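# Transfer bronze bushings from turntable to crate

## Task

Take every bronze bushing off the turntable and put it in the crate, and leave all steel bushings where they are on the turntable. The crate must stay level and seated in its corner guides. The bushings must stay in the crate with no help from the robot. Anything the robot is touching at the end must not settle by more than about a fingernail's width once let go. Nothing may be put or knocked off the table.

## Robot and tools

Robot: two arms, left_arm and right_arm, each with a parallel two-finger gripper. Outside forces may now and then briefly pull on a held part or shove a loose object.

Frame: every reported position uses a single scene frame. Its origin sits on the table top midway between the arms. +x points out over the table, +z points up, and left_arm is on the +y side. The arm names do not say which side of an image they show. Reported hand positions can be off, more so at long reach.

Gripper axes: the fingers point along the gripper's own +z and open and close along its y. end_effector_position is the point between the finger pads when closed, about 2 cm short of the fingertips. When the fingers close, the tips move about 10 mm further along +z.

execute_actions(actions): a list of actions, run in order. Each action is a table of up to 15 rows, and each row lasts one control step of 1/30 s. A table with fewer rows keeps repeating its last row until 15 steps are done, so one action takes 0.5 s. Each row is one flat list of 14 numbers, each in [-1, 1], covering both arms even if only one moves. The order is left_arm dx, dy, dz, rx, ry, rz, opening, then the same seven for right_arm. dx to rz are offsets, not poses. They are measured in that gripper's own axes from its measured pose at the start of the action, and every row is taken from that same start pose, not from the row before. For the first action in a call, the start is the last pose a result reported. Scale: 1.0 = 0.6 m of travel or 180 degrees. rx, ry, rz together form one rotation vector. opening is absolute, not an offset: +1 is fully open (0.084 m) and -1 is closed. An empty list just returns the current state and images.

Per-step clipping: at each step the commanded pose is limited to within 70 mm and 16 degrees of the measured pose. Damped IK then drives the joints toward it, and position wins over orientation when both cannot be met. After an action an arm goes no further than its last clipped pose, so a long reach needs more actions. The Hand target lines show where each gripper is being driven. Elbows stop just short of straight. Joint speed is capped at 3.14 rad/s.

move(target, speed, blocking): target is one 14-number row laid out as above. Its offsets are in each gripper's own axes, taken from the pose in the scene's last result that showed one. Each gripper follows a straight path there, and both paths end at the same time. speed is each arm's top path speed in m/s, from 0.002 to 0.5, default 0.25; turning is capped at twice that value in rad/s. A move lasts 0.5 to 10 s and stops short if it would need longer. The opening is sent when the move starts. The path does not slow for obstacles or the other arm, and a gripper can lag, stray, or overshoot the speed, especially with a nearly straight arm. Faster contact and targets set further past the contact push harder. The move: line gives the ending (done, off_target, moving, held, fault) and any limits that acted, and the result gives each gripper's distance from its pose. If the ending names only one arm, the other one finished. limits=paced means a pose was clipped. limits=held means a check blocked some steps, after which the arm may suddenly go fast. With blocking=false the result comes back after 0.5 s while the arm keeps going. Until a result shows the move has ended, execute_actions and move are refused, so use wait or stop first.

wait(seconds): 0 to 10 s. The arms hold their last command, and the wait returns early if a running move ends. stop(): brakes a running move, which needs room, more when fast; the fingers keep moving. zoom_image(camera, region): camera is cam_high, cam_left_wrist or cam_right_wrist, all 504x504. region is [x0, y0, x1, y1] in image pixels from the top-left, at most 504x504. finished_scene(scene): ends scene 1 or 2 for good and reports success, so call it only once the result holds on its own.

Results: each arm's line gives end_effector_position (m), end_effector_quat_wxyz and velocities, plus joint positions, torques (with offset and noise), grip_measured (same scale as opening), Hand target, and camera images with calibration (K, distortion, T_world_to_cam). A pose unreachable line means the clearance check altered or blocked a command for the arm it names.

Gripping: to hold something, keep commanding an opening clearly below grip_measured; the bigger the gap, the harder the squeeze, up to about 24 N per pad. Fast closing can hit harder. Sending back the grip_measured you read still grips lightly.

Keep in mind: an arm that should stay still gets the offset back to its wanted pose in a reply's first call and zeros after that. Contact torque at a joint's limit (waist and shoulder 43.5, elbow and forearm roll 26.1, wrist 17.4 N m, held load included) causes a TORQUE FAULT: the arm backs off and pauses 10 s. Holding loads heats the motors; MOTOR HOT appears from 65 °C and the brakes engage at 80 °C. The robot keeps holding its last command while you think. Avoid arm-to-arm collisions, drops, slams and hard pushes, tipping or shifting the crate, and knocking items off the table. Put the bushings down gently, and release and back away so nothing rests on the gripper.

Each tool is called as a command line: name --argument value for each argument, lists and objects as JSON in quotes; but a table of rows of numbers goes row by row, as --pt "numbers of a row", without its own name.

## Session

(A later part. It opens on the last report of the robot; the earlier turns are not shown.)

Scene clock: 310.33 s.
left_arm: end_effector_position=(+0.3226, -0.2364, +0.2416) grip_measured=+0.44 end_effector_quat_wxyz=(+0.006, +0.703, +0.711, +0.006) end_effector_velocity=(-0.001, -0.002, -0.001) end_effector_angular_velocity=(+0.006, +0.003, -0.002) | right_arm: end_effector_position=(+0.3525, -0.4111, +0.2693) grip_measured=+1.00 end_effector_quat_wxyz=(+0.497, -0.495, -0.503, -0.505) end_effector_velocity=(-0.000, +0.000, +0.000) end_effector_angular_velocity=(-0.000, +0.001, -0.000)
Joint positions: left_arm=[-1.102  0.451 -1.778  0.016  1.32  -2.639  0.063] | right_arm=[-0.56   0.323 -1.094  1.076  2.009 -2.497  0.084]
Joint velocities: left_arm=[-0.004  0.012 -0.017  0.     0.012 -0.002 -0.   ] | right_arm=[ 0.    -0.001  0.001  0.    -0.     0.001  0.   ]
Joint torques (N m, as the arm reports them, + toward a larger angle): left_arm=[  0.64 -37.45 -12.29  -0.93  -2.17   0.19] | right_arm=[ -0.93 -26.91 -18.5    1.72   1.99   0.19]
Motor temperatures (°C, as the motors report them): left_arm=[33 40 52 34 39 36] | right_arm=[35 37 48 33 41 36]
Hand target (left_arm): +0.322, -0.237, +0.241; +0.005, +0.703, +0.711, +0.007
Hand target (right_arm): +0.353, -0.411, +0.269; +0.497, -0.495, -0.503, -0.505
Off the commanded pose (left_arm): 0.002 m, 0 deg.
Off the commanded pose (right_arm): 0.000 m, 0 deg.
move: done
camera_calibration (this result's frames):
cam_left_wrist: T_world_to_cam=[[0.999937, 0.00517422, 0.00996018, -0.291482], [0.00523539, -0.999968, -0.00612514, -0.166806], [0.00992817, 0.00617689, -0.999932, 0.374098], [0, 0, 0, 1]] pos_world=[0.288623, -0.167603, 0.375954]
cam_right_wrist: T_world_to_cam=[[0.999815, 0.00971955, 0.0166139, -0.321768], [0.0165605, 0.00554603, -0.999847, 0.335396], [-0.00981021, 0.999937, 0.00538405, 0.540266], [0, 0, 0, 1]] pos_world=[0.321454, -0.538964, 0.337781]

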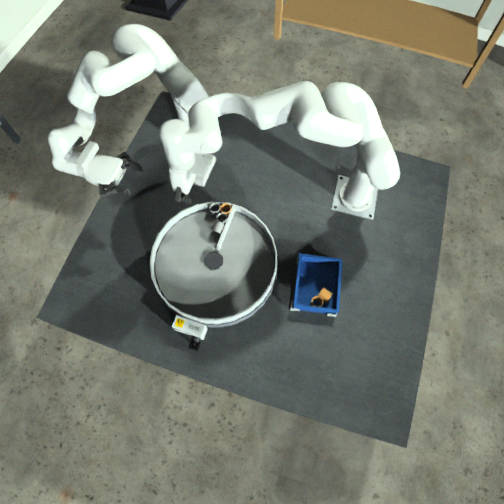

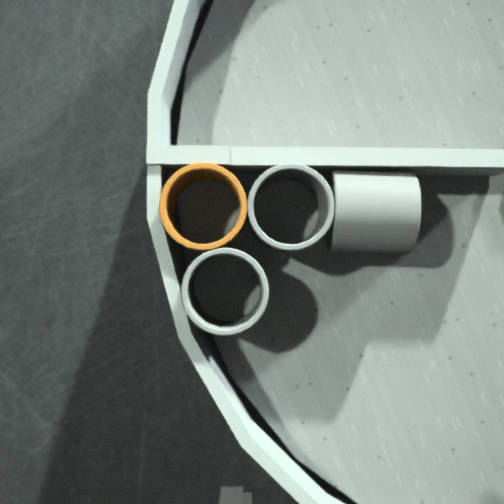

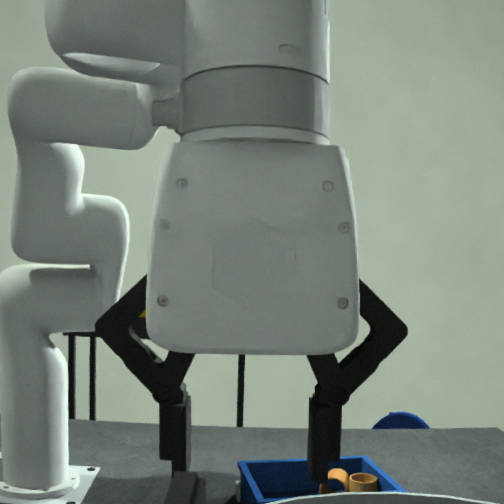

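move --target '[0.04,-0.004,0.153,0,0,-0.167,0.45, 0,0,0,0,0,0,1]'

move --target '[0,0,0.097,0,0,0,0.45, 0,0,0,0,0,0,1]' --speed 0.06

move --target '[0.067,0.007,0,0,0,0,0.45, 0,0,0,0,0,0,1]' --speed 0.04

move --target '[0,0,0,0,0,0,-1, 0,0,0,0,0,0,1]'

move --target '[0,0,-0.15,0,0,0,-1, 0,0,0,0,0,0,1]' --speed 0.12

move --target '[0.12,0.178,0,0,0,0,-1, 0,0,0,0,0,0,1]' --speed 0.2

move --target '[0,0,0.135,0,0,0,-1, 0,0,0,0,0,0,1]' --speed 0.1

move --target '[0,0,0,0,0,0,0.6, 0,0,0,0,0,0,1]'

move --target '[0,0,-0.1,0,0,0,0.6, 0,0,0,0,0,0,1]' --speed 0.15

move --target '[-0.137,-0.215,0,0,0,0.089,-1, 0,0,0,0,0,0,1]'

move --target '[0,0,0.108,0,0,0,-1, 0,0,0,0,0,0,1]' --speed 0.08

move --target '[0.073,0.018,0,0,0,0,-1, 0,0,0,0,0,0,1]' --speed 0.04

move --target '[-0.012,0.048,0,0,0,0,-1, 0,0,0,0,0,0,1]' --speed 0.05

move --target '[-0.057,-0.014,0,0,0,0,-1, 0,0,0,0,0,0,1]' --speed 0.1

move --target '[0.008,-0.032,0,0,0,0,0.45, 0,0,0,0,0,0,1]' --speed 0.08

move --target '[0.067,0,0,0,0,0,0.45, 0,0,0,0,0,0,1]' --speed 0.05

move --target '[0,0,0,0,0,0,-1, 0,0,0,0,0,0,1]'

move --target '[0,0,-0.2,0,0,0,-1, 0,0,0,0,0,0,1]' --speed 0.12

Scene clock: 370.50 s.
left_arm: end_effector_position=(+0.3215, -0.2128, +0.1502) grip_measured=+0.44 end_effector_quat_wxyz=(+0.007, +0.495, +0.869, +0.005) end_effector_velocity=(-0.001, +0.002, -0.004) end_effector_angular_velocity=(+0.005, +0.002, +0.006) | right_arm: end_effector_position=(+0.3525, -0.4111, +0.2693) grip_measured=+1.00 end_effector_quat_wxyz=(+0.497, -0.495, -0.503, -0.505) end_effector_velocity=(+0.000, -0.000, -0.000) end_effector_angular_velocity=(-0.000, +0.001, -0.000)
Joint positions: left_arm=[-1.083  0.426 -1.477  0.018  1.043 -3.148  0.063] | right_arm=[-0.56   0.323 -1.094  1.076  2.009 -2.497  0.084]
Joint velocities: left_arm=[ 0.     0.001  0.009  0.001 -0.005 -0.007 -0.   ] | right_arm=[ 0.     0.001  0.    -0.    -0.001  0.     0.   ]
Joint torques (N m, as the arm reports them, + toward a larger angle): left_arm=[  0.59 -36.08 -11.96  -1.23  -2.09   0.14] | right_arm=[ -0.56 -27.03 -18.67   1.72   1.93   0.28]
Motor temperatures (°C, as the motors report them): left_arm=[33 42 53 34 39 36] | right_arm=[35 37 48 33 41 36]
Hand target (left_arm): +0.321, -0.213, +0.150; +0.007, +0.494, +0.869, +0.005
Hand target (right_arm): +0.353, -0.411, +0.269; +0.497, -0.495, -0.503, -0.505
Off the commanded pose (left_arm): 0.001 m, 0 deg.
Off the commanded pose (right_arm): 0.000 m, 0 deg.
move: done
camera_calibration (this result's frames):
cam_left_wrist: T_world_to_cam=[[0.863374, 0.504501, 0.00800943, -0.139119], [0.504492, -0.86341, 0.00330854, -0.276625], [0.00858459, 0.00118418, -0.999962, 0.281949], [0, 0, 0, 1]] pos_world=[0.257246, -0.168989, 0.283967]
cam_right_wrist: T_world_to_cam=[[0.999815, 0.00971946, 0.016614, -0.321768], [0.0165606, 0.00554605, -0.999847, 0.335396], [-0.00981012, 0.999937, 0.00538407, 0.540266], [0, 0, 0, 1]] pos_world=[0.321454, -0.538965, 0.337781]

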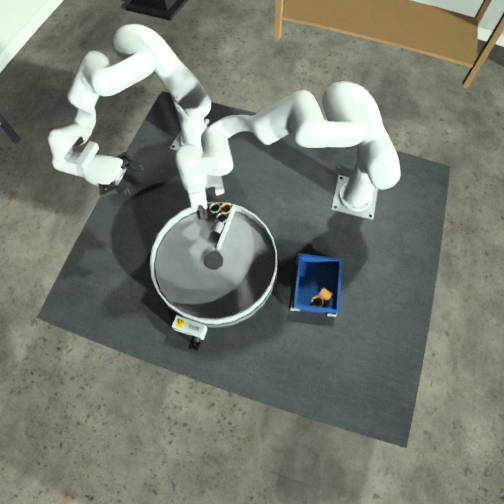

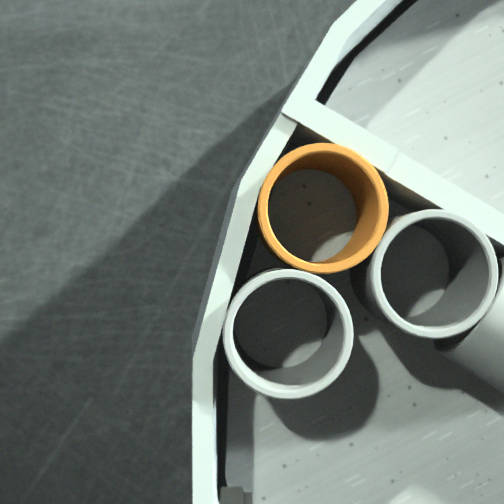

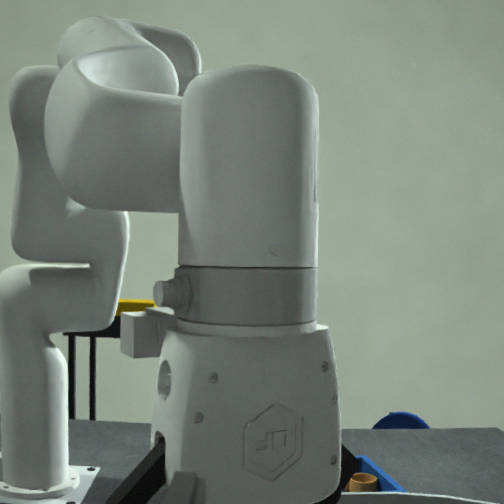

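Scene clock: 371.80 s.
left_arm: end_effector_position=(+0.3234, -0.2146, +0.0958) grip_measured=+0.45 end_effector_quat_wxyz=(+0.010, +0.495, +0.869, +0.003) end_effector_velocity=(+0.000, +0.001, -0.003) end_effector_angular_velocity=(+0.002, +0.000, -0.001) | right_arm: end_effector_position=(+0.3525, -0.4111, +0.2693) grip_measured=+1.00 end_effector_quat_wxyz=(+0.497, -0.495, -0.503, -0.505) end_effector_velocity=(-0.001, +0.000, -0.000) end_effector_angular_velocity=(-0.000, +0.002, +0.003)
Joint positions: left_arm=[-1.081  0.499 -1.421  0.019  0.907 -3.149  0.063] | right_arm=[-0.56   0.323 -1.094  1.076  2.009 -2.497  0.084]
Joint velocities: left_arm=[ 0.001  0.004  0.003  0.001 -0.005  0.002  0.   ] | right_arm=[-0.    -0.     0.    -0.003  0.001  0.     0.   ]
Joint torques (N m, as the arm reports them, + toward a larger angle): left_arm=[ -0.11 -24.91  -7.83  -1.09  -2.01  -0.27] | right_arm=[ -0.57 -27.35 -18.83   1.49   1.9    0.17]
Motor temperatures (°C, as the motors report them): left_arm=[33 42 53 34 39 36] | right_arm=[35 37 48 33 41 36]
Hand target (left_arm): +0.322, -0.213, +0.092; +0.007, +0.495, +0.869, +0.004
Hand target (right_arm): +0.353, -0.411, +0.269; +0.497, -0.495, -0.503, -0.505
Off the commanded pose (left_arm): 0.004 m, 0 deg.
Off the commanded pose (right_arm): 0.000 m, 0 deg.
move: off_target (left_arm)
camera_calibration (this result's frames):
cam_left_wrist: T_world_to_cam=[[0.86346, 0.504358, 0.00777623, -0.139468], [0.504276, -0.86348, 0.0103661, -0.279603], [0.0119429, -0.00502936, -0.999916, 0.225042], [0, 0, 0, 1]] pos_world=[0.258734, -0.169958, 0.229006]
cam_right_wrist: T_world_to_cam=[[0.999815, 0.00971945, 0.0166139, -0.321768], [0.0165606, 0.00554601, -0.999847, 0.335396], [-0.00981011, 0.999937, 0.00538402, 0.540266], [0, 0, 0, 1]] pos_world=[0.321454, -0.538965, 0.337781]

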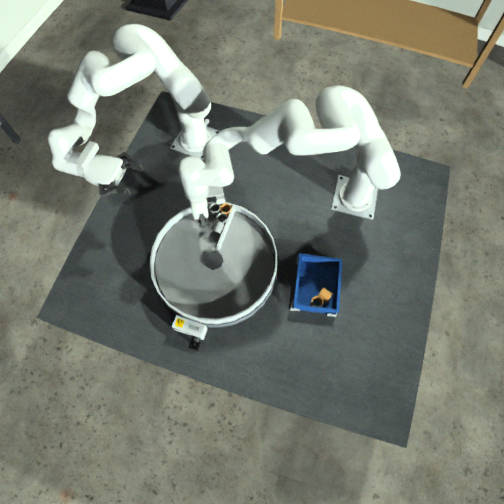

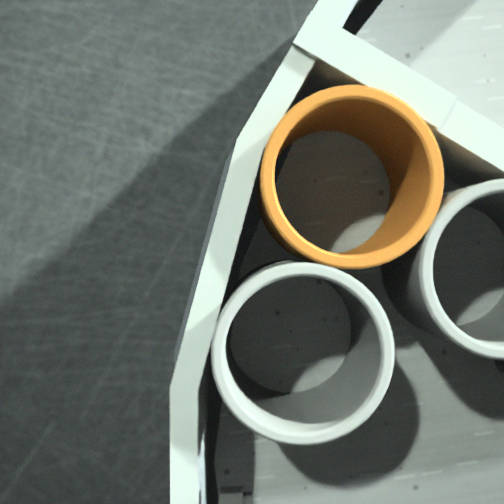

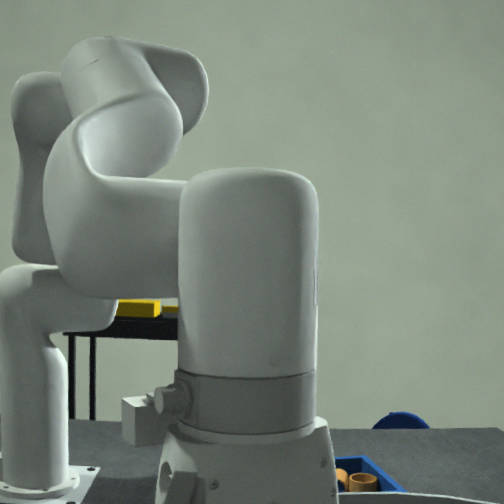

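Scene clock: 373.07 s.
left_arm: end_effector_position=(+0.3104, -0.1869, +0.1029) grip_measured=+0.44 end_effector_quat_wxyz=(+0.022, +0.495, +0.869, -0.004) end_effector_velocity=(+0.001, +0.000, -0.000) end_effector_angular_velocity=(-0.007, -0.005, -0.000) | right_arm: end_effector_position=(+0.3525, -0.4111, +0.2693) grip_measured=+1.00 end_effector_quat_wxyz=(+0.497, -0.495, -0.503, -0.505) end_effector_velocity=(-0.000, +0.000, -0.001) end_effector_angular_velocity=(-0.002, +0.000, +0.000)
Joint positions: left_arm=[-1.075  0.374 -1.245  0.019  0.828 -3.142  0.063] | right_arm=[-0.56   0.323 -1.094  1.076  2.009 -2.497  0.084]
Joint velocities: left_arm=[ 0.001 -0.005  0.01   0.    -0.014  0.001  0.   ] | right_arm=[-0.    -0.     0.001 -0.002 -0.002 -0.001  0.   ]
Joint torques (N m, as the arm reports them, + toward a larger angle): left_arm=[  9.67 -15.91   2.39   0.28   7.16  -0.34] | right_arm=[ -0.49 -27.05 -18.93   1.82   1.8    0.37]
Motor temperatures (°C, as the motors report them): left_arm=[33 42 53 34 40 36] | right_arm=[35 37 48 33 41 36]
Hand target (left_arm): +0.307, -0.178, +0.095; +0.010, +0.495, +0.869, +0.003
Hand target (right_arm): +0.353, -0.411, +0.269; +0.497, -0.495, -0.503, -0.505
Off the commanded pose (left_arm): 0.012 m, 2 deg.
Off the commanded pose (right_arm): 0.000 m, 0 deg.
move: off_target (left_arm)
camera_calibration (this result's frames):
cam_left_wrist: T_world_to_cam=[[0.86413, 0.503214, 0.00740008, -0.142665], [0.502636, -0.863687, 0.0374493, -0.25146], [0.0252364, -0.0286415, -0.999271, 0.223891], [0, 0, 0, 1]] pos_world=[0.244023, -0.138979, 0.234201]
cam_right_wrist: T_world_to_cam=[[0.999815, 0.00971938, 0.016614, -0.321768], [0.0165606, 0.00554599, -0.999847, 0.335396], [-0.00981004, 0.999937, 0.005384, 0.540266], [0, 0, 0, 1]] pos_world=[0.321454, -0.538964, 0.337781]

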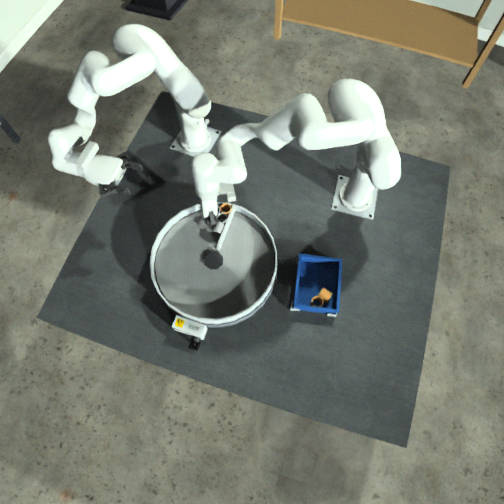

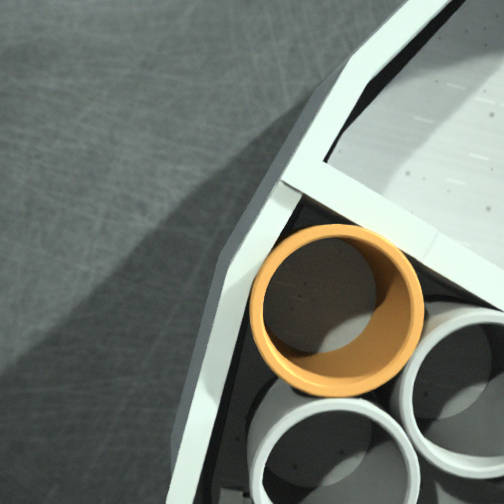

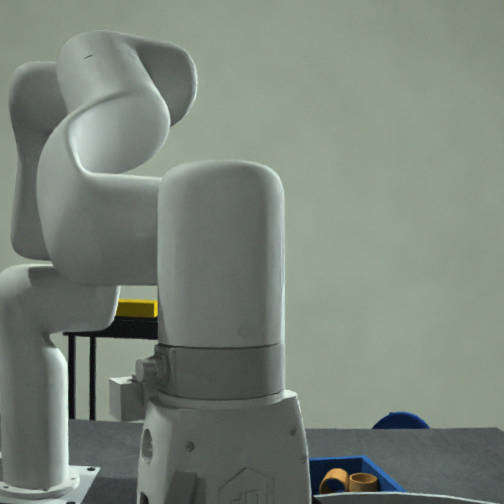

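Scene clock: 373.80 s.
left_arm: end_effector_position=(+0.3119, -0.1898, +0.1052) grip_measured=-0.15 end_effector_quat_wxyz=(+0.026, +0.495, +0.868, -0.007) end_effector_velocity=(-0.000, +0.000, +0.000) end_effector_angular_velocity=(-0.000, -0.001, -0.000) | right_arm: end_effector_position=(+0.3525, -0.4111, +0.2693) grip_measured=+1.00 end_effector_quat_wxyz=(+0.497, -0.495, -0.503, -0.505) end_effector_velocity=(+0.000, -0.000, -0.000) end_effector_angular_velocity=(+0.000, +0.000, -0.001)
Joint positions: left_arm=[-1.075  0.374 -1.25   0.019  0.823 -3.142  0.037] | right_arm=[-0.56   0.323 -1.094  1.076  2.009 -2.497  0.084]
Joint velocities: left_arm=[-0.    -0.001  0.001  0.001 -0.001 -0.    -0.   ] | right_arm=[ 0.     0.    -0.     0.001 -0.001  0.001  0.   ]
Joint torques (N m, as the arm reports them, + toward a larger angle): left_arm=[  9.75 -23.49  -1.56   1.38   5.62   0.14] | right_arm=[ -0.68 -27.01 -18.73   1.57   1.99   0.13]
Motor temperatures (°C, as the motors report them): left_arm=[33 42 52 34 40 36] | right_arm=[35 37 48 33 41 36]
Hand target (left_arm): +0.310, -0.187, +0.103; +0.022, +0.495, +0.869, -0.004
Hand target (right_arm): +0.353, -0.411, +0.269; +0.497, -0.495, -0.503, -0.505
Off the commanded pose (left_arm): 0.004 m, 1 deg.
Off the commanded pose (right_arm): 0.000 m, 0 deg.
move: off_target (left_arm)
camera_calibration (this result's frames):
cam_left_wrist: T_world_to_cam=[[0.864217, 0.503064, 0.00739201, -0.142586], [0.502215, -0.863453, 0.0472138, -0.255673], [0.0301342, -0.0370906, -0.998857, 0.222842], [0, 0, 0, 1]] pos_world=[0.244913, -0.140766, 0.235713]
cam_right_wrist: T_world_to_cam=[[0.999815, 0.00971948, 0.0166141, -0.321768], [0.0165607, 0.00554599, -0.999847, 0.335396], [-0.00981014, 0.999937, 0.005384, 0.540266], [0, 0, 0, 1]] pos_world=[0.321454, -0.538964, 0.337782]

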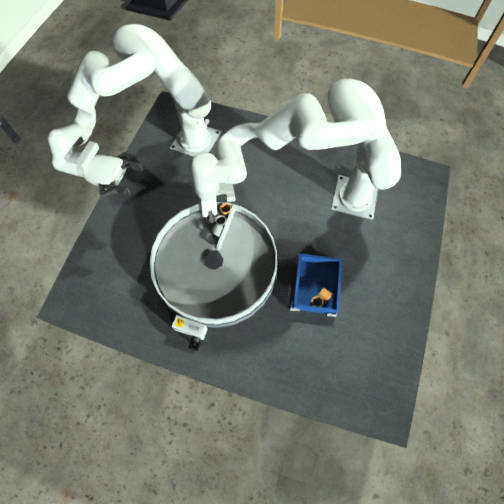

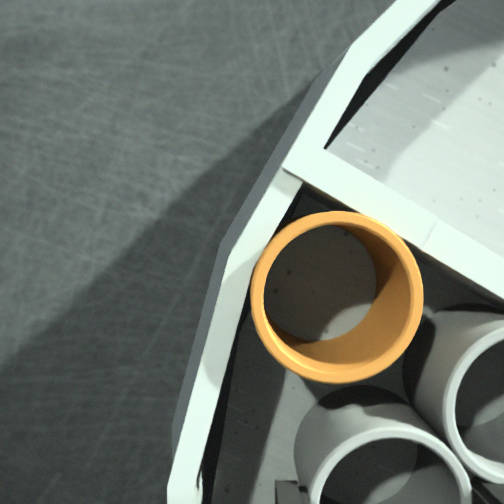

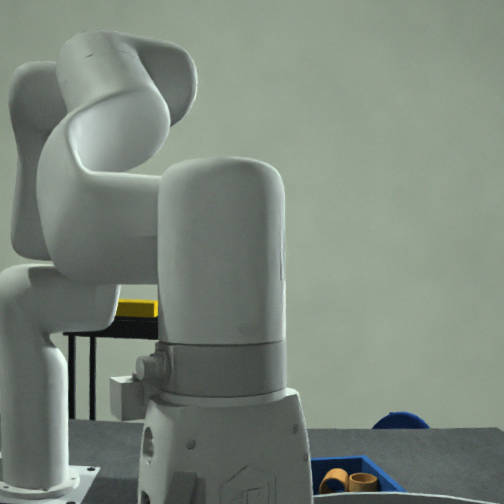

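Scene clock: 374.93 s.
left_arm: end_effector_position=(+0.3084, -0.1858, +0.1940) grip_measured=-0.15 end_effector_quat_wxyz=(+0.026, +0.495, +0.868, -0.006) end_effector_velocity=(+0.000, -0.000, +0.003) end_effector_angular_velocity=(-0.001, -0.001, -0.001) | right_arm: end_effector_position=(+0.3525, -0.4111, +0.2693) grip_measured=+1.00 end_effector_quat_wxyz=(+0.497, -0.495, -0.503, -0.505) end_effector_velocity=(-0.000, +0.000, -0.001) end_effector_angular_velocity=(-0.000, +0.002, +0.001)
Joint positions: left_arm=[-1.078  0.248 -1.342  0.016  1.043 -3.141  0.038] | right_arm=[-0.56   0.323 -1.094  1.076  2.009 -2.497  0.084]
Joint velocities: left_arm=[-0.    -0.002 -0.006 -0.     0.007  0.001 -0.   ] | right_arm=[-0.     0.001  0.    -0.001 -0.     0.001 -0.   ]
Joint torques (N m, as the arm reports them, + toward a larger angle): left_arm=[  0.43 -33.99 -12.62  -1.21  -2.28   0.13] | right_arm=[ -0.71 -27.   -18.76   1.6    1.81   0.29]
Motor temperatures (°C, as the motors report them): left_arm=[33 42 52 34 40 36] | right_arm=[35 37 48 33 41 36]
Hand target (left_arm): +0.308, -0.186, +0.195; +0.026, +0.495, +0.868, -0.007
Hand target (right_arm): +0.353, -0.411, +0.269; +0.497, -0.495, -0.503, -0.505
Off the commanded pose (left_arm): 0.001 m, 0 deg.
Off the commanded pose (right_arm): 0.000 m, 0 deg.
move: done
camera_calibration (this result's frames):
cam_left_wrist: T_world_to_cam=[[0.864034, 0.503377, 0.0075786, -0.142083], [0.502569, -0.863334, 0.045601, -0.254401], [0.0294973, -0.035592, -0.998931, 0.312343], [0, 0, 0, 1]] pos_world=[0.241405, -0.136994, 0.324687]
cam_right_wrist: T_world_to_cam=[[0.999815, 0.00971956, 0.0166141, -0.321768], [0.0165607, 0.00554588, -0.999847, 0.335396], [-0.00981022, 0.999937, 0.00538389, 0.540266], [0, 0, 0, 1]] pos_world=[0.321454, -0.538964, 0.337782]

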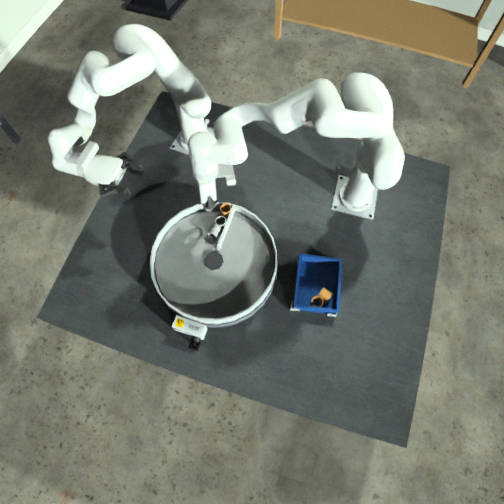

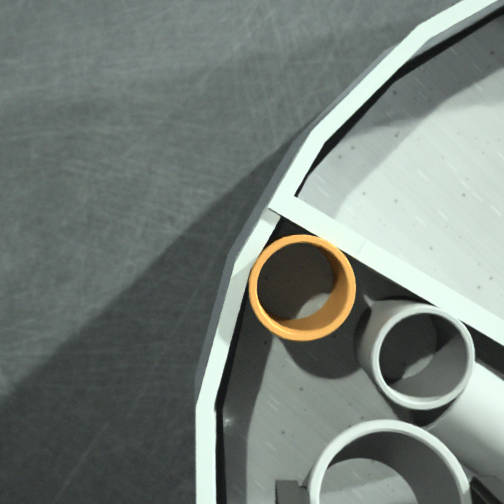

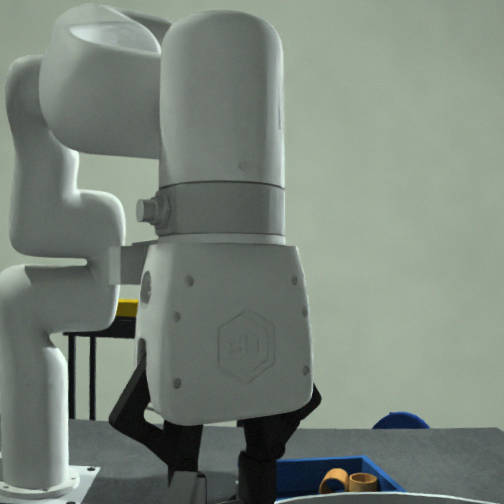

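Scene clock: 376.07 s.
left_arm: end_effector_position=(+0.3633, -0.0699, +0.1916) grip_measured=-0.15 end_effector_quat_wxyz=(+0.025, +0.495, +0.868, -0.006) end_effector_velocity=(+0.002, +0.003, -0.000) end_effector_angular_velocity=(-0.001, +0.000, +0.002) | right_arm: end_effector_position=(+0.3525, -0.4111, +0.2693) grip_measured=+1.00 end_effector_quat_wxyz=(+0.497, -0.495, -0.503, -0.505) end_effector_velocity=(+0.000, -0.000, -0.000) end_effector_angular_velocity=(+0.001, -0.000, -0.001)
Joint positions: left_arm=[-0.853  0.055 -1.087  0.003  0.979 -2.91   0.038] | right_arm=[-0.56   0.323 -1.094  1.076  2.009 -2.497  0.084]
Joint velocities: left_arm=[ 0.006 -0.003  0.004 -0.001 -0.001  0.005  0.   ] | right_arm=[ 0.     0.001 -0.     0.002  0.    -0.     0.   ]
Joint torques (N m, as the arm reports them, + toward a larger angle): left_arm=[ -0.43 -28.69 -12.31  -1.09  -2.28   0.04] | right_arm=[ -0.63 -27.07 -18.86   1.54   1.91   0.28]
Motor temperatures (°C, as the motors report them): left_arm=[33 42 52 34 40 36] | right_arm=[35 37 48 33 41 36]
Hand target (left_arm): +0.364, -0.070, +0.192; +0.025, +0.495, +0.868, -0.006
Hand target (right_arm): +0.353, -0.411, +0.269; +0.497, -0.495, -0.503, -0.505
Off the commanded pose (left_arm): 0.001 m, 0 deg.
Off the commanded pose (right_arm): 0.000 m, 0 deg.
move: done
camera_calibration (this result's frames):
cam_left_wrist: T_world_to_cam=[[0.86433, 0.502867, 0.00763055, -0.248043], [0.502071, -0.863647, 0.0451408, -0.181609], [0.0292899, -0.0351854, -0.998951, 0.312491], [0, 0, 0, 1]] pos_world=[0.296419, -0.0211186, 0.322254]
cam_right_wrist: T_world_to_cam=[[0.999815, 0.00971967, 0.0166141, -0.321768], [0.0165608, 0.00554587, -0.999847, 0.335396], [-0.00981033, 0.999937, 0.00538388, 0.540266], [0, 0, 0, 1]] pos_world=[0.321454, -0.538964, 0.337782]

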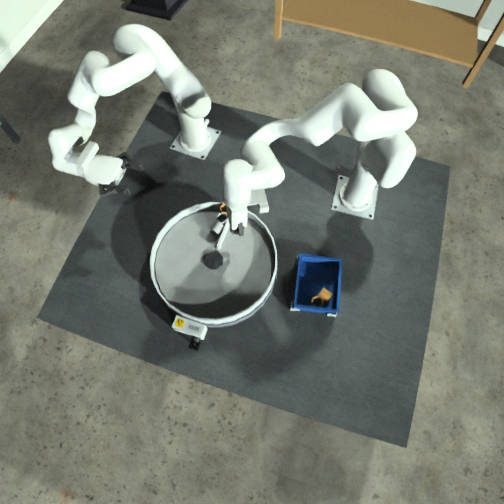

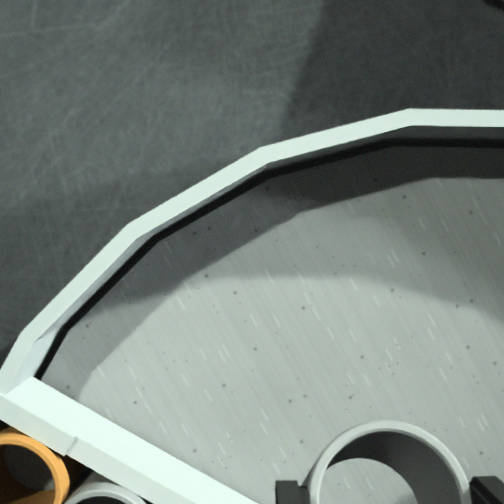

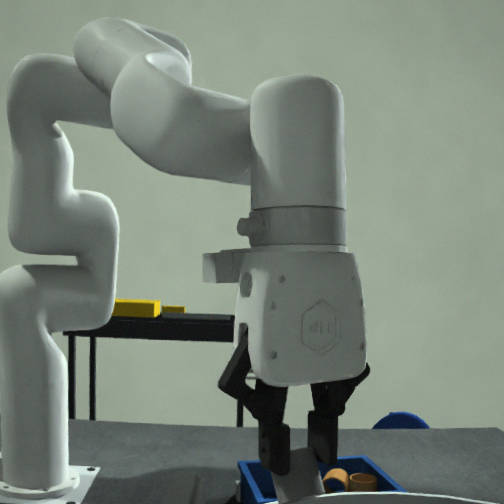

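Scene clock: 377.30 s.
left_arm: end_effector_position=(+0.3666, -0.0732, +0.1113) grip_measured=-0.15 end_effector_quat_wxyz=(+0.026, +0.495, +0.868, -0.006) end_effector_velocity=(-0.001, +0.001, -0.003) end_effector_angular_velocity=(+0.003, +0.002, -0.001) | right_arm: end_effector_position=(+0.3525, -0.4111, +0.2693) grip_measured=+1.00 end_effector_quat_wxyz=(+0.497, -0.495, -0.503, -0.505) end_effector_velocity=(-0.000, -0.000, -0.000) end_effector_angular_velocity=(+0.000, -0.001, +0.000)
Joint positions: left_arm=[-0.853  0.185 -1.     0.003  0.762 -2.91   0.038] | right_arm=[-0.56   0.323 -1.094  1.076  2.009 -2.497  0.084]
Joint velocities: left_arm=[-0.     0.004  0.003  0.    -0.003  0.001 -0.   ] | right_arm=[-0.     0.     0.    -0.     0.    -0.001  0.   ]
Joint torques (N m, as the arm reports them, + toward a larger angle): left_arm=[  0.64 -30.2  -11.75  -1.39  -2.21  -0.25] | right_arm=[ -0.55 -26.93 -18.67   1.69   1.97   0.23]
Motor temperatures (°C, as the motors report them): left_arm=[33 41 52 34 40 36] | right_arm=[35 37 48 33 41 36]
Hand target (left_arm): +0.366, -0.073, +0.111; +0.025, +0.495, +0.868, -0.006
Hand target (right_arm): +0.353, -0.411, +0.269; +0.497, -0.495, -0.503, -0.505
Off the commanded pose (left_arm): 0.001 m, 0 deg.
Off the commanded pose (right_arm): 0.000 m, 0 deg.
move: done
camera_calibration (this result's frames):
cam_left_wrist: T_world_to_cam=[[0.864466, 0.502633, 0.00764994, -0.248621], [0.501807, -0.863749, 0.046132, -0.182518], [0.0297951, -0.0360407, -0.998906, 0.231798], [0, 0, 0, 1]] pos_world=[0.299606, -0.0243302, 0.241866]
cam_right_wrist: T_world_to_cam=[[0.999815, 0.00971962, 0.0166139, -0.321768], [0.0165606, 0.00554589, -0.999847, 0.335396], [-0.00981027, 0.999937, 0.0053839, 0.540266], [0, 0, 0, 1]] pos_world=[0.321454, -0.538964, 0.337782]

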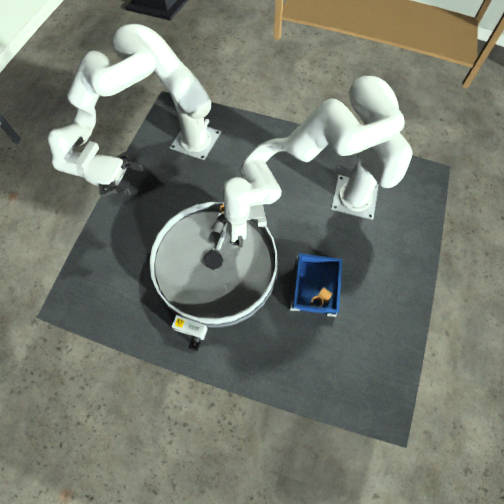

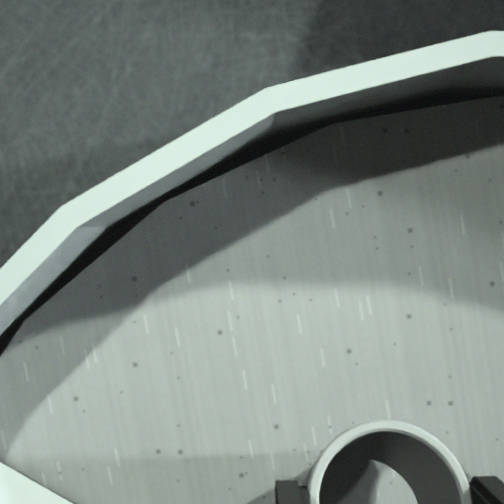

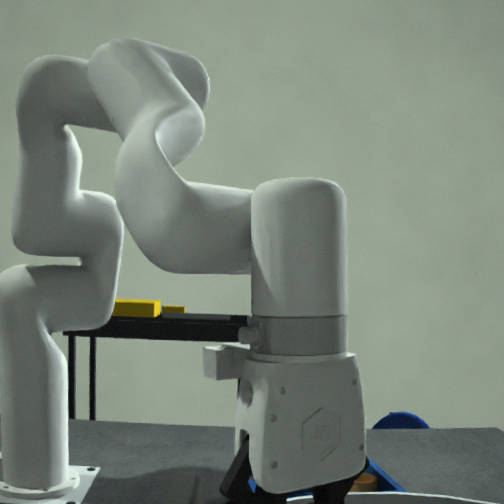

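Scene clock: 377.83 s.
left_arm: end_effector_position=(+0.3666, -0.0733, +0.1113) grip_measured=+0.59 end_effector_quat_wxyz=(+0.026, +0.495, +0.868, -0.006) end_effector_velocity=(+0.000, -0.000, +0.000) end_effector_angular_velocity=(-0.000, -0.001, +0.001) | right_arm: end_effector_position=(+0.3525, -0.4111, +0.2693) grip_measured=+1.00 end_effector_quat_wxyz=(+0.497, -0.495, -0.503, -0.505) end_effector_velocity=(+0.000, -0.000, +0.000) end_effector_angular_velocity=(+0.001, -0.001, -0.001)
Joint positions: left_arm=[-0.853  0.185 -1.     0.003  0.762 -2.91   0.069] | right_arm=[-0.56   0.323 -1.094  1.076  2.009 -2.497  0.084]
Joint velocities: left_arm=[ 0.     0.    -0.001  0.001 -0.001 -0.001  0.   ] | right_arm=[-0.     0.001 -0.001  0.001  0.    -0.     0.   ]
Joint torques (N m, as the arm reports them, + toward a larger angle): left_arm=[ -0.11 -29.22 -11.41  -1.18  -2.03   0.12] | right_arm=[ -0.47 -27.09 -18.7    1.76   1.93   0.28]
Motor temperatures (°C, as the motors report them): left_arm=[33 41 52 34 40 36] | right_arm=[35 37 48 33 41 36]
Hand target (left_arm): +0.367, -0.073, +0.111; +0.026, +0.495, +0.868, -0.006
Hand target (right_arm): +0.353, -0.411, +0.269; +0.497, -0.495, -0.503, -0.505
Off the commanded pose (left_arm): 0.000 m, 0 deg.
Off the commanded pose (right_arm): 0.000 m, 0 deg.
move: done
camera_calibration (this result's frames):
cam_left_wrist: T_world_to_cam=[[0.864466, 0.502633, 0.00767045, -0.248628], [0.501804, -0.863746, 0.0462144, -0.182548], [0.0298542, -0.0361017, -0.998902, 0.231807], [0, 0, 0, 1]] pos_world=[0.299614, -0.0243376, 0.241896]
cam_right_wrist: T_world_to_cam=[[0.999815, 0.00971957, 0.0166139, -0.321768], [0.0165606, 0.00554574, -0.999847, 0.335395], [-0.00981022, 0.999937, 0.00538375, 0.540266], [0, 0, 0, 1]] pos_world=[0.321454, -0.538964, 0.337782]

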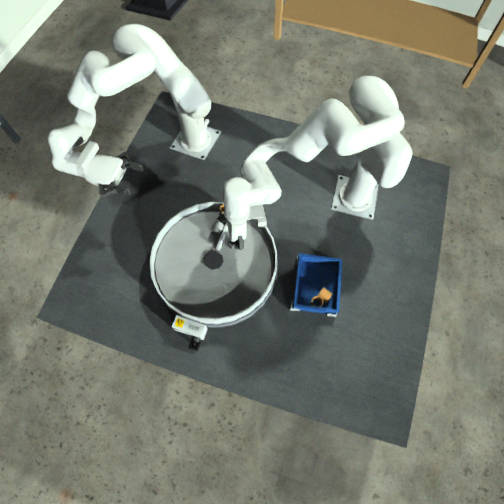

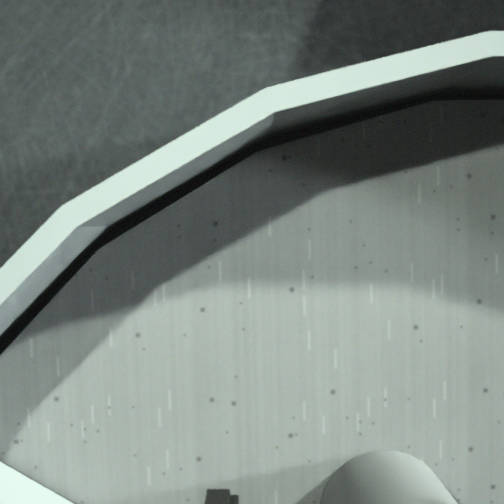

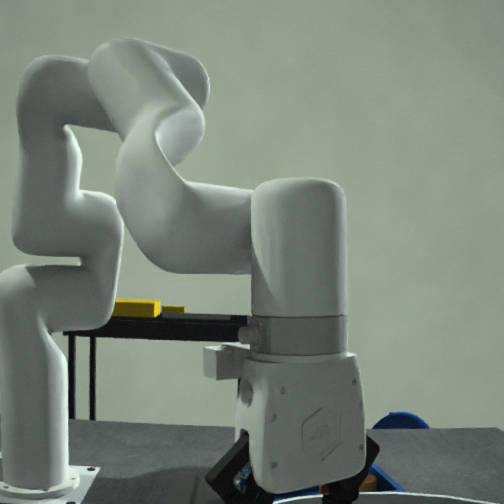

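Scene clock: 378.70 s.
left_arm: end_effector_position=(+0.3641, -0.0707, +0.1705) grip_measured=+0.59 end_effector_quat_wxyz=(+0.025, +0.495, +0.868, -0.006) end_effector_velocity=(+0.001, -0.000, +0.004) end_effector_angular_velocity=(-0.003, -0.003, +0.002) | right_arm: end_effector_position=(+0.3525, -0.4111, +0.2693) grip_measured=+1.00 end_effector_quat_wxyz=(+0.497, -0.495, -0.503, -0.505) end_effector_velocity=(-0.000, +0.000, +0.000) end_effector_angular_velocity=(-0.000, +0.000, +0.000)
Joint positions: left_arm=[-0.853  0.084 -1.058  0.003  0.922 -2.91   0.069] | right_arm=[-0.56   0.323 -1.094  1.076  2.009 -2.497  0.084]
Joint velocities: left_arm=[ 0.001 -0.004 -0.005  0.     0.005 -0.     0.   ] | right_arm=[ 0.    -0.001  0.001 -0.    -0.     0.     0.   ]
Joint torques (N m, as the arm reports them, + toward a larger angle): left_arm=[ -0.24 -27.46 -11.95  -1.06  -2.18   0.3 ] | right_arm=[ -1.01 -27.11 -18.82   1.7    1.95   0.21]
Motor temperatures (°C, as the motors report them): left_arm=[33 41 52 34 40 36] | right_arm=[35 37 48 33 41 36]
Hand target (left_arm): +0.364, -0.071, +0.171; +0.026, +0.495, +0.868, -0.006
Hand target (right_arm): +0.353, -0.411, +0.269; +0.497, -0.495, -0.503, -0.505
Off the commanded pose (left_arm): 0.001 m, 0 deg.
Off the commanded pose (right_arm): 0.000 m, 0 deg.
move: done
camera_calibration (this result's frames):
cam_left_wrist: T_world_to_cam=[[0.864372, 0.502796, 0.00755409, -0.248149], [0.502007, -0.863691, 0.0450342, -0.18166], [0.0291674, -0.0351341, -0.998957, 0.291436], [0, 0, 0, 1]] pos_world=[0.297187, -0.0218904, 0.301188]
cam_right_wrist: T_world_to_cam=[[0.999815, 0.00971963, 0.016614, -0.321768], [0.0165606, 0.00554584, -0.999847, 0.335396], [-0.00981029, 0.999937, 0.00538385, 0.540266], [0, 0, 0, 1]] pos_world=[0.321454, -0.538964, 0.337782]

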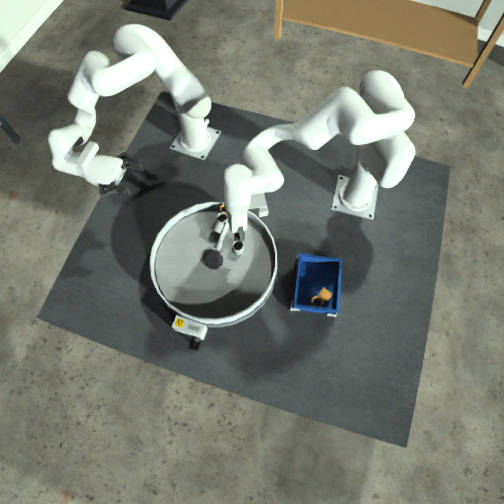

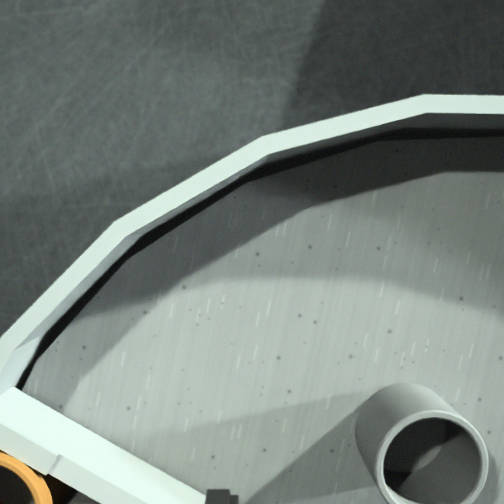

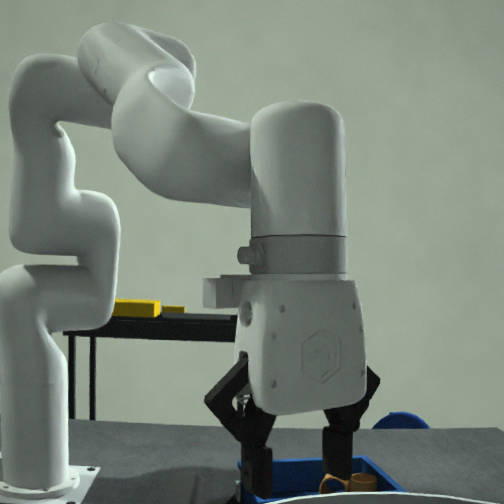

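Scene clock: 379.87 s.
left_arm: end_effector_position=(+0.2952, -0.2066, +0.1732) grip_measured=-1.00 end_effector_quat_wxyz=(+0.026, +0.611, +0.791, -0.003) end_effector_velocity=(-0.001, -0.001, -0.001) end_effector_angular_velocity=(+0.003, +0.001, -0.003) | right_arm: end_effector_position=(+0.3525, -0.4111, +0.2693) grip_measured=+1.00 end_effector_quat_wxyz=(+0.497, -0.495, -0.503, -0.505) end_effector_velocity=(-0.000, +0.000, +0.001) end_effector_angular_velocity=(+0.002, -0.000, +0.001)
Joint positions: left_arm=[-1.118  0.307 -1.362  0.019  1.005 -2.903  0.   ] | right_arm=[-0.56   0.323 -1.094  1.076  2.009 -2.497  0.084]
Joint velocities: left_arm=[-0.002  0.006 -0.007  0.     0.005  0.001  0.   ] | right_arm=[ 0.     0.    -0.001  0.001  0.002  0.001  0.   ]
Joint torques (N m, as the arm reports them, + toward a larger angle): left_arm=[ -0.01 -33.87 -11.99  -1.03  -2.46   0.  ] | right_arm=[ -0.72 -26.87 -18.45   1.48   1.93   0.13]
Motor temperatures (°C, as the motors report them): left_arm=[33 41 52 34 40 36] | right_arm=[35 37 48 33 41 36]
Hand target (left_arm): +0.295, -0.207, +0.173; +0.026, +0.611, +0.791, -0.003
Hand target (right_arm): +0.353, -0.411, +0.269; +0.497, -0.495, -0.503, -0.505
Off the commanded pose (left_arm): 0.001 m, 0 deg.
Off the commanded pose (right_arm): 0.000 m, 0 deg.
move: done
camera_calibration (this result's frames):
cam_left_wrist: T_world_to_cam=[[0.969082, 0.245852, 0.0209001, -0.206579], [0.24491, -0.968736, 0.0396275, -0.209513], [0.0299892, -0.0332836, -0.998996, 0.291555], [0, 0, 0, 1]] pos_world=[0.24276, -0.142471, 0.303882]
cam_right_wrist: T_world_to_cam=[[0.999815, 0.0097197, 0.016614, -0.321768], [0.0165607, 0.00554572, -0.999847, 0.335395], [-0.00981036, 0.999937, 0.00538373, 0.540266], [0, 0, 0, 1]] pos_world=[0.321454, -0.538964, 0.337782]

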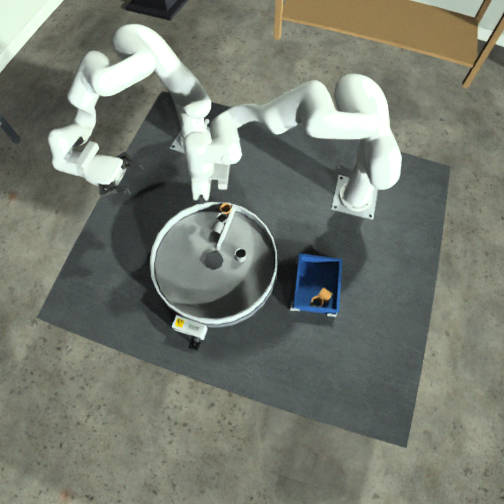

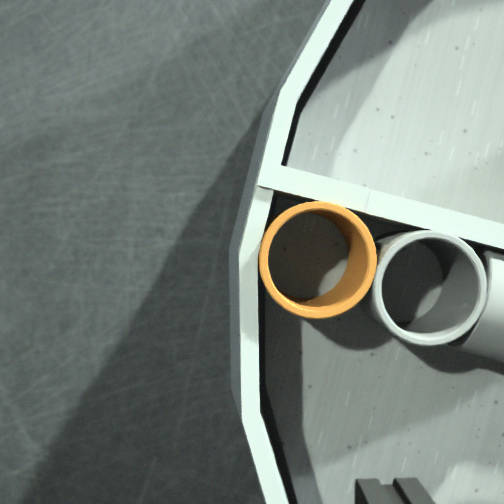

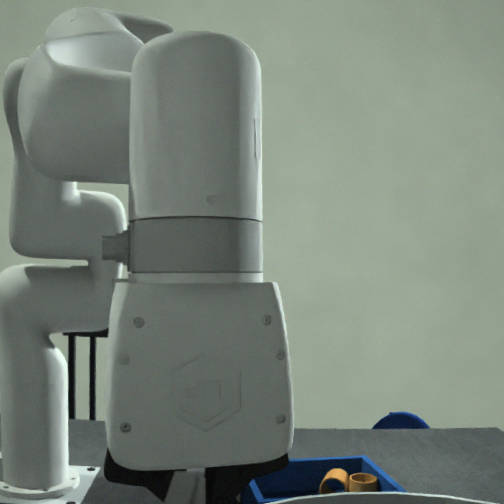

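Scene clock: 381.07 s.
left_arm: end_effector_position=(+0.2977, -0.2094, +0.1091) grip_measured=-1.00 end_effector_quat_wxyz=(+0.027, +0.611, +0.791, -0.003) end_effector_velocity=(-0.001, -0.001, -0.002) end_effector_angular_velocity=(-0.000, +0.000, -0.003) | right_arm: end_effector_position=(+0.3525, -0.4111, +0.2693) grip_measured=+1.00 end_effector_quat_wxyz=(+0.497, -0.495, -0.503, -0.505) end_effector_velocity=(+0.000, -0.000, -0.000) end_effector_angular_velocity=(+0.000, -0.000, -0.001)
Joint positions: left_arm=[-1.115  0.399 -1.3    0.021  0.85  -2.904  0.   ] | right_arm=[-0.56   0.323 -1.094  1.076  2.009 -2.497  0.084]
Joint velocities: left_arm=[-0.002  0.003  0.001 -0.    -0.004  0.001  0.   ] | right_arm=[ 0.     0.001 -0.001  0.001 -0.001  0.     0.   ]
Joint torques (N m, as the arm reports them, + toward a larger angle): left_arm=[  0.48 -35.53 -11.6   -1.28  -2.18   0.24] | right_arm=[ -0.59 -27.16 -18.55   1.73   1.85   0.2 ]
Motor temperatures (°C, as the motors report them): left_arm=[33 41 52 34 40 36] | right_arm=[35 37 48 33 41 36]
Hand target (left_arm): +0.298, -0.209, +0.109; +0.026, +0.611, +0.791, -0.003
Hand target (right_arm): +0.353, -0.411, +0.269; +0.497, -0.495, -0.503, -0.505
Off the commanded pose (left_arm): 0.001 m, 0 deg.
Off the commanded pose (right_arm): 0.000 m, 0 deg.
move: done
camera_calibration (this result's frames):
cam_left_wrist: T_world_to_cam=[[0.969127, 0.245666, 0.0209939, -0.207073], [0.244693, -0.968753, 0.0405334, -0.210293], [0.0302955, -0.0341449, -0.998958, 0.227058], [0, 0, 0, 1]] pos_world=[0.245258, -0.145099, 0.239692]
cam_right_wrist: T_world_to_cam=[[0.999815, 0.00971964, 0.0166143, -0.321768], [0.0165609, 0.00554562, -0.999847, 0.335395], [-0.0098103, 0.999937, 0.00538363, 0.540266], [0, 0, 0, 1]] pos_world=[0.321454, -0.538964, 0.337782]

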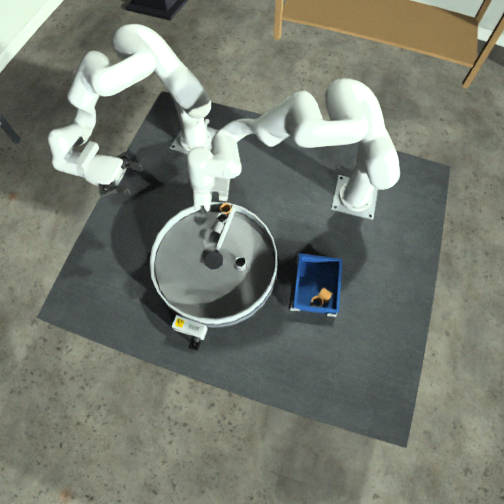

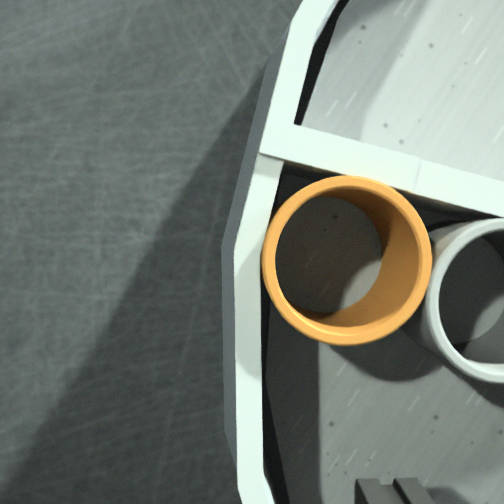

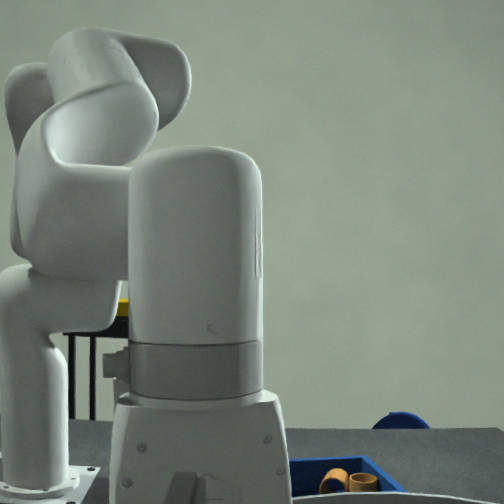

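Scene clock: 382.53 s.
left_arm: end_effector_position=(+0.2990, -0.1640, +0.1077) grip_measured=-1.00 end_effector_quat_wxyz=(+0.028, +0.610, +0.792, -0.003) end_effector_velocity=(-0.002, +0.000, +0.000) end_effector_angular_velocity=(-0.002, +0.001, -0.002) | right_arm: end_effector_position=(+0.3525, -0.4111, +0.2693) grip_measured=+1.00 end_effector_quat_wxyz=(+0.497, -0.495, -0.503, -0.505) end_effector_velocity=(+0.000, -0.000, -0.000) end_effector_angular_velocity=(-0.002, -0.001, -0.001)
Joint positions: left_arm=[-1.071  0.282 -1.123  0.021  0.788 -2.863  0.   ] | right_arm=[-0.56   0.323 -1.094  1.076  2.009 -2.497  0.084]
Joint velocities: left_arm=[-0.002 -0.004  0.006 -0.003 -0.003  0.002  0.   ] | right_arm=[-0.    -0.    -0.001 -0.    -0.001 -0.     0.   ]
Joint torques (N m, as the arm reports them, + toward a larger angle): left_arm=[ -4.69 -28.24  -6.79  -2.7    1.75   0.  ] | right_arm=[ -0.52 -27.27 -18.81   1.75   1.95   0.4 ]
Motor temperatures (°C, as the motors report them): left_arm=[33 41 52 34 40 36] | right_arm=[35 37 48 33 41 36]
Hand target (left_arm): +0.297, -0.164, +0.107; +0.027, +0.611, +0.791, -0.003
Hand target (right_arm): +0.353, -0.411, +0.269; +0.497, -0.495, -0.503, -0.505
Off the commanded pose (left_arm): 0.002 m, 0 deg.
Off the commanded pose (right_arm): 0.000 m, 0 deg.
move: done
camera_calibration (this result's frames):
cam_left_wrist: T_world_to_cam=[[0.968641, 0.247439, 0.0225497, -0.21917], [0.246378, -0.96828, 0.0416273, -0.167083], [0.0321346, -0.0347662, -0.998879, 0.226464], [0, 0, 0, 1]] pos_world=[0.246186, -0.0996787, 0.238108]
cam_right_wrist: T_world_to_cam=[[0.999815, 0.00971967, 0.0166143, -0.321768], [0.0165609, 0.00554573, -0.999847, 0.335395], [-0.00981033, 0.999937, 0.00538374, 0.540266], [0, 0, 0, 1]] pos_world=[0.321454, -0.538964, 0.337782]

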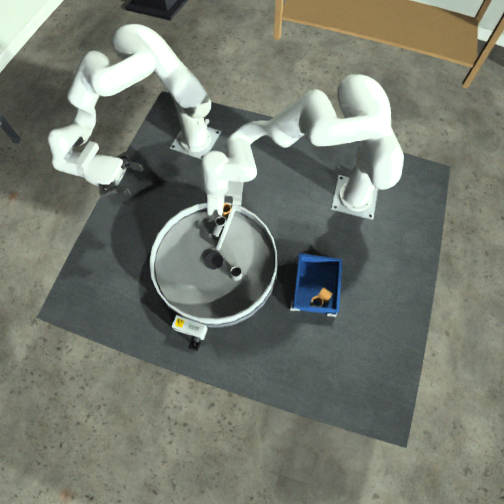

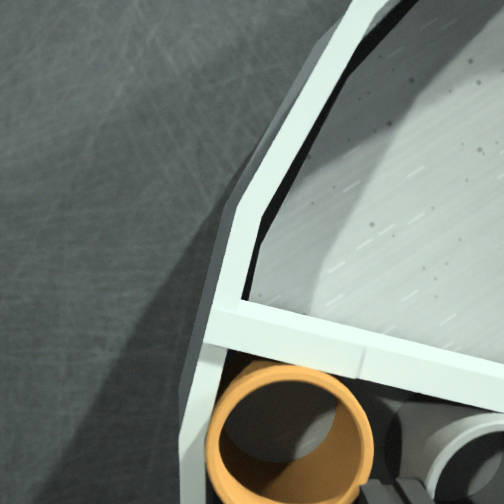

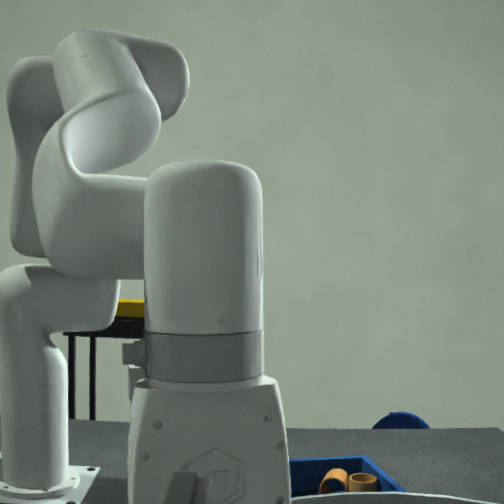

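Scene clock: 383.50 s.
left_arm: end_effector_position=(+0.3285, -0.1636, +0.1088) grip_measured=-1.00 end_effector_quat_wxyz=(+0.027, +0.610, +0.792, -0.003) end_effector_velocity=(+0.001, +0.000, +0.000) end_effector_angular_velocity=(+0.000, -0.000, +0.000) | right_arm: end_effector_position=(+0.3525, -0.4111, +0.2693) grip_measured=+1.00 end_effector_quat_wxyz=(+0.497, -0.495, -0.503, -0.505) end_effector_velocity=(-0.001, -0.000, -0.001) end_effector_angular_velocity=(-0.002, +0.003, +0.002)
Joint positions: left_arm=[-1.023  0.328 -1.192  0.017  0.811 -2.812  0.   ] | right_arm=[-0.56   0.323 -1.094  1.076  2.009 -2.497  0.084]
Joint velocities: left_arm=[ 0.002  0.002 -0.003  0.     0.001  0.001  0.   ] | right_arm=[-0.     0.001 -0.    -0.004 -0.001  0.001  0.   ]
Joint torques (N m, as the arm reports them, + toward a larger angle): left_arm=[ -0.08 -33.17 -11.76  -1.04  -2.43   0.32] | right_arm=[ -0.8  -26.85 -18.6    1.77   1.85   0.22]
Motor temperatures (°C, as the motors report them): left_arm=[33 41 52 34 40 36] | right_arm=[35 37 48 33 41 36]
Hand target (left_arm): +0.329, -0.164, +0.109; +0.027, +0.610, +0.792, -0.003
Hand target (right_arm): +0.353, -0.411, +0.269; +0.497, -0.495, -0.503, -0.505
Off the commanded pose (left_arm): 0.000 m, 0 deg.
Off the commanded pose (right_arm): 0.000 m, 0 deg.
move: done
camera_calibration (this result's frames):
cam_left_wrist: T_world_to_cam=[[0.96866, 0.247362, 0.0225698, -0.247869], [0.246307, -0.968306, 0.0414262, -0.173971], [0.0321017, -0.0345688, -0.998887, 0.226714], [0, 0, 0, 1]] pos_world=[0.275674, -0.0993067, 0.239263]
cam_right_wrist: T_world_to_cam=[[0.999815, 0.00971975, 0.0166143, -0.321768], [0.0165609, 0.00554574, -0.999847, 0.335395], [-0.0098104, 0.999937, 0.00538374, 0.540266], [0, 0, 0, 1]] pos_world=[0.321454, -0.538964, 0.337782]

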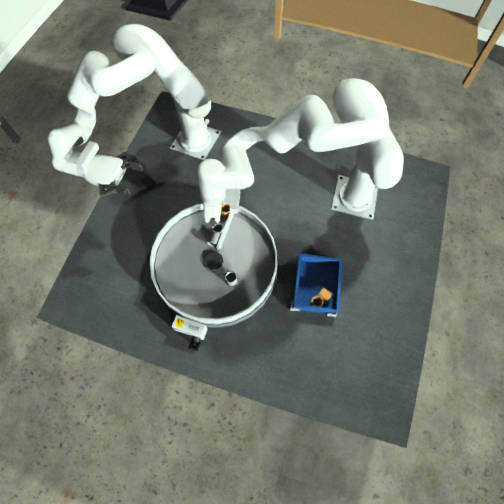

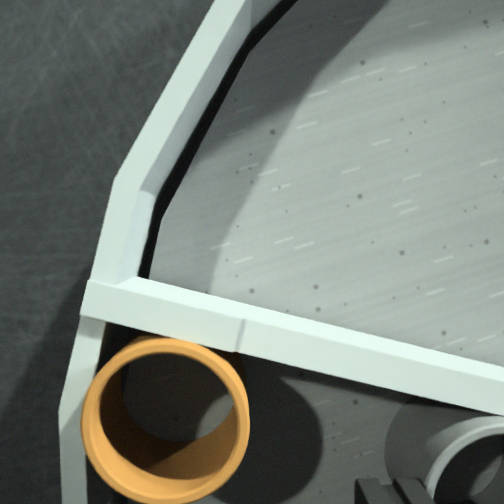

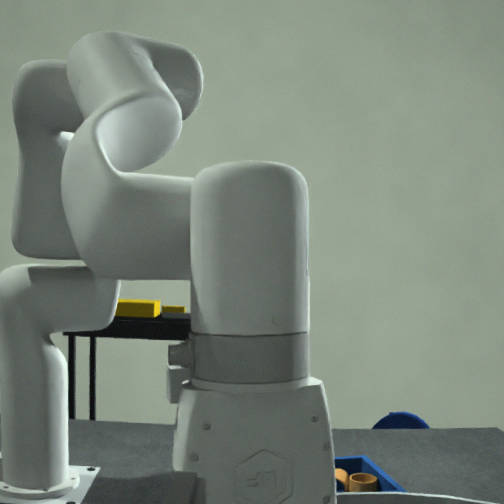

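Scene clock: 384.33 s.
left_arm: end_effector_position=(+0.3290, -0.1985, +0.1103) grip_measured=-1.00 end_effector_quat_wxyz=(+0.027, +0.610, +0.792, -0.003) end_effector_velocity=(+0.000, -0.002, +0.001) end_effector_angular_velocity=(+0.000, -0.001, -0.000) | right_arm: end_effector_position=(+0.3525, -0.4111, +0.2693) grip_measured=+1.00 end_effector_quat_wxyz=(+0.497, -0.495, -0.503, -0.505) end_effector_velocity=(-0.000, +0.000, +0.000) end_effector_angular_velocity=(+0.001, +0.000, -0.000)
Joint positions: left_arm=[-1.058  0.417 -1.33   0.019  0.86  -2.847  0.   ] | right_arm=[-0.56   0.323 -1.094  1.076  2.009 -2.497  0.084]
Joint velocities: left_arm=[-0.002  0.005 -0.01   0.001  0.005 -0.002  0.   ] | right_arm=[-0.    -0.     0.001  0.     0.     0.     0.   ]
Joint torques (N m, as the arm reports them, + toward a larger angle): left_arm=[  0.28 -35.87 -11.87  -1.01  -2.17  -0.2 ] | right_arm=[ -0.52 -27.01 -18.83   1.56   1.79   0.34]
Motor temperatures (°C, as the motors report them): left_arm=[33 41 52 34 40 36] | right_arm=[35 37 48 33 41 36]
Hand target (left_arm): +0.329, -0.199, +0.110; +0.027, +0.610, +0.792, -0.003
Hand target (right_arm): +0.353, -0.411, +0.269; +0.497, -0.495, -0.503, -0.505
Off the commanded pose (left_arm): 0.000 m, 0 deg.
Off the commanded pose (right_arm): 0.000 m, 0 deg.
move: done
camera_calibration (this result's frames):
cam_left_wrist: T_world_to_cam=[[0.968611, 0.24755, 0.0226166, -0.239764], [0.246491, -0.968256, 0.0415073, -0.20806], [0.0321738, -0.0346297, -0.998882, 0.226891], [0, 0, 0, 1]] pos_world=[0.276222, -0.134244, 0.240696]
cam_right_wrist: T_world_to_cam=[[0.999815, 0.0097198, 0.0166142, -0.321768], [0.0165608, 0.00554576, -0.999847, 0.335395], [-0.00981045, 0.999937, 0.00538377, 0.540266], [0, 0, 0, 1]] pos_world=[0.321454, -0.538964, 0.337782]

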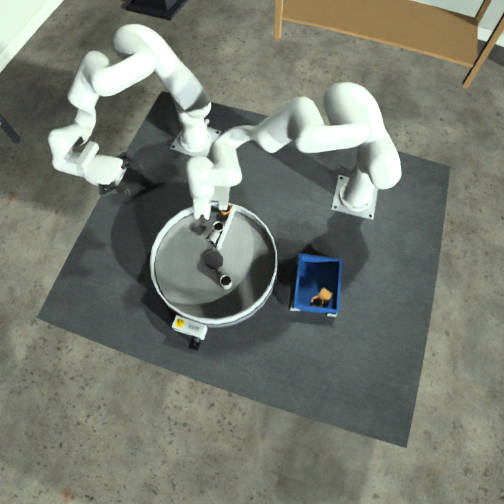

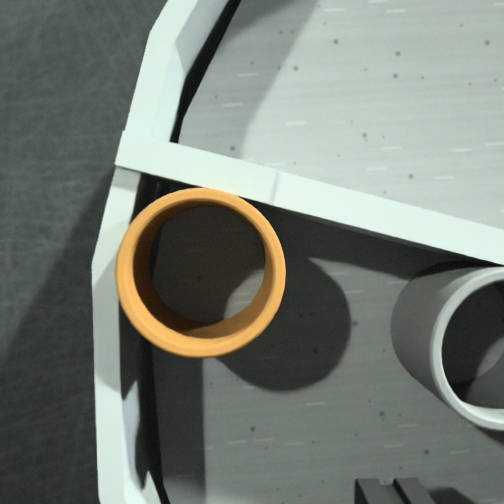

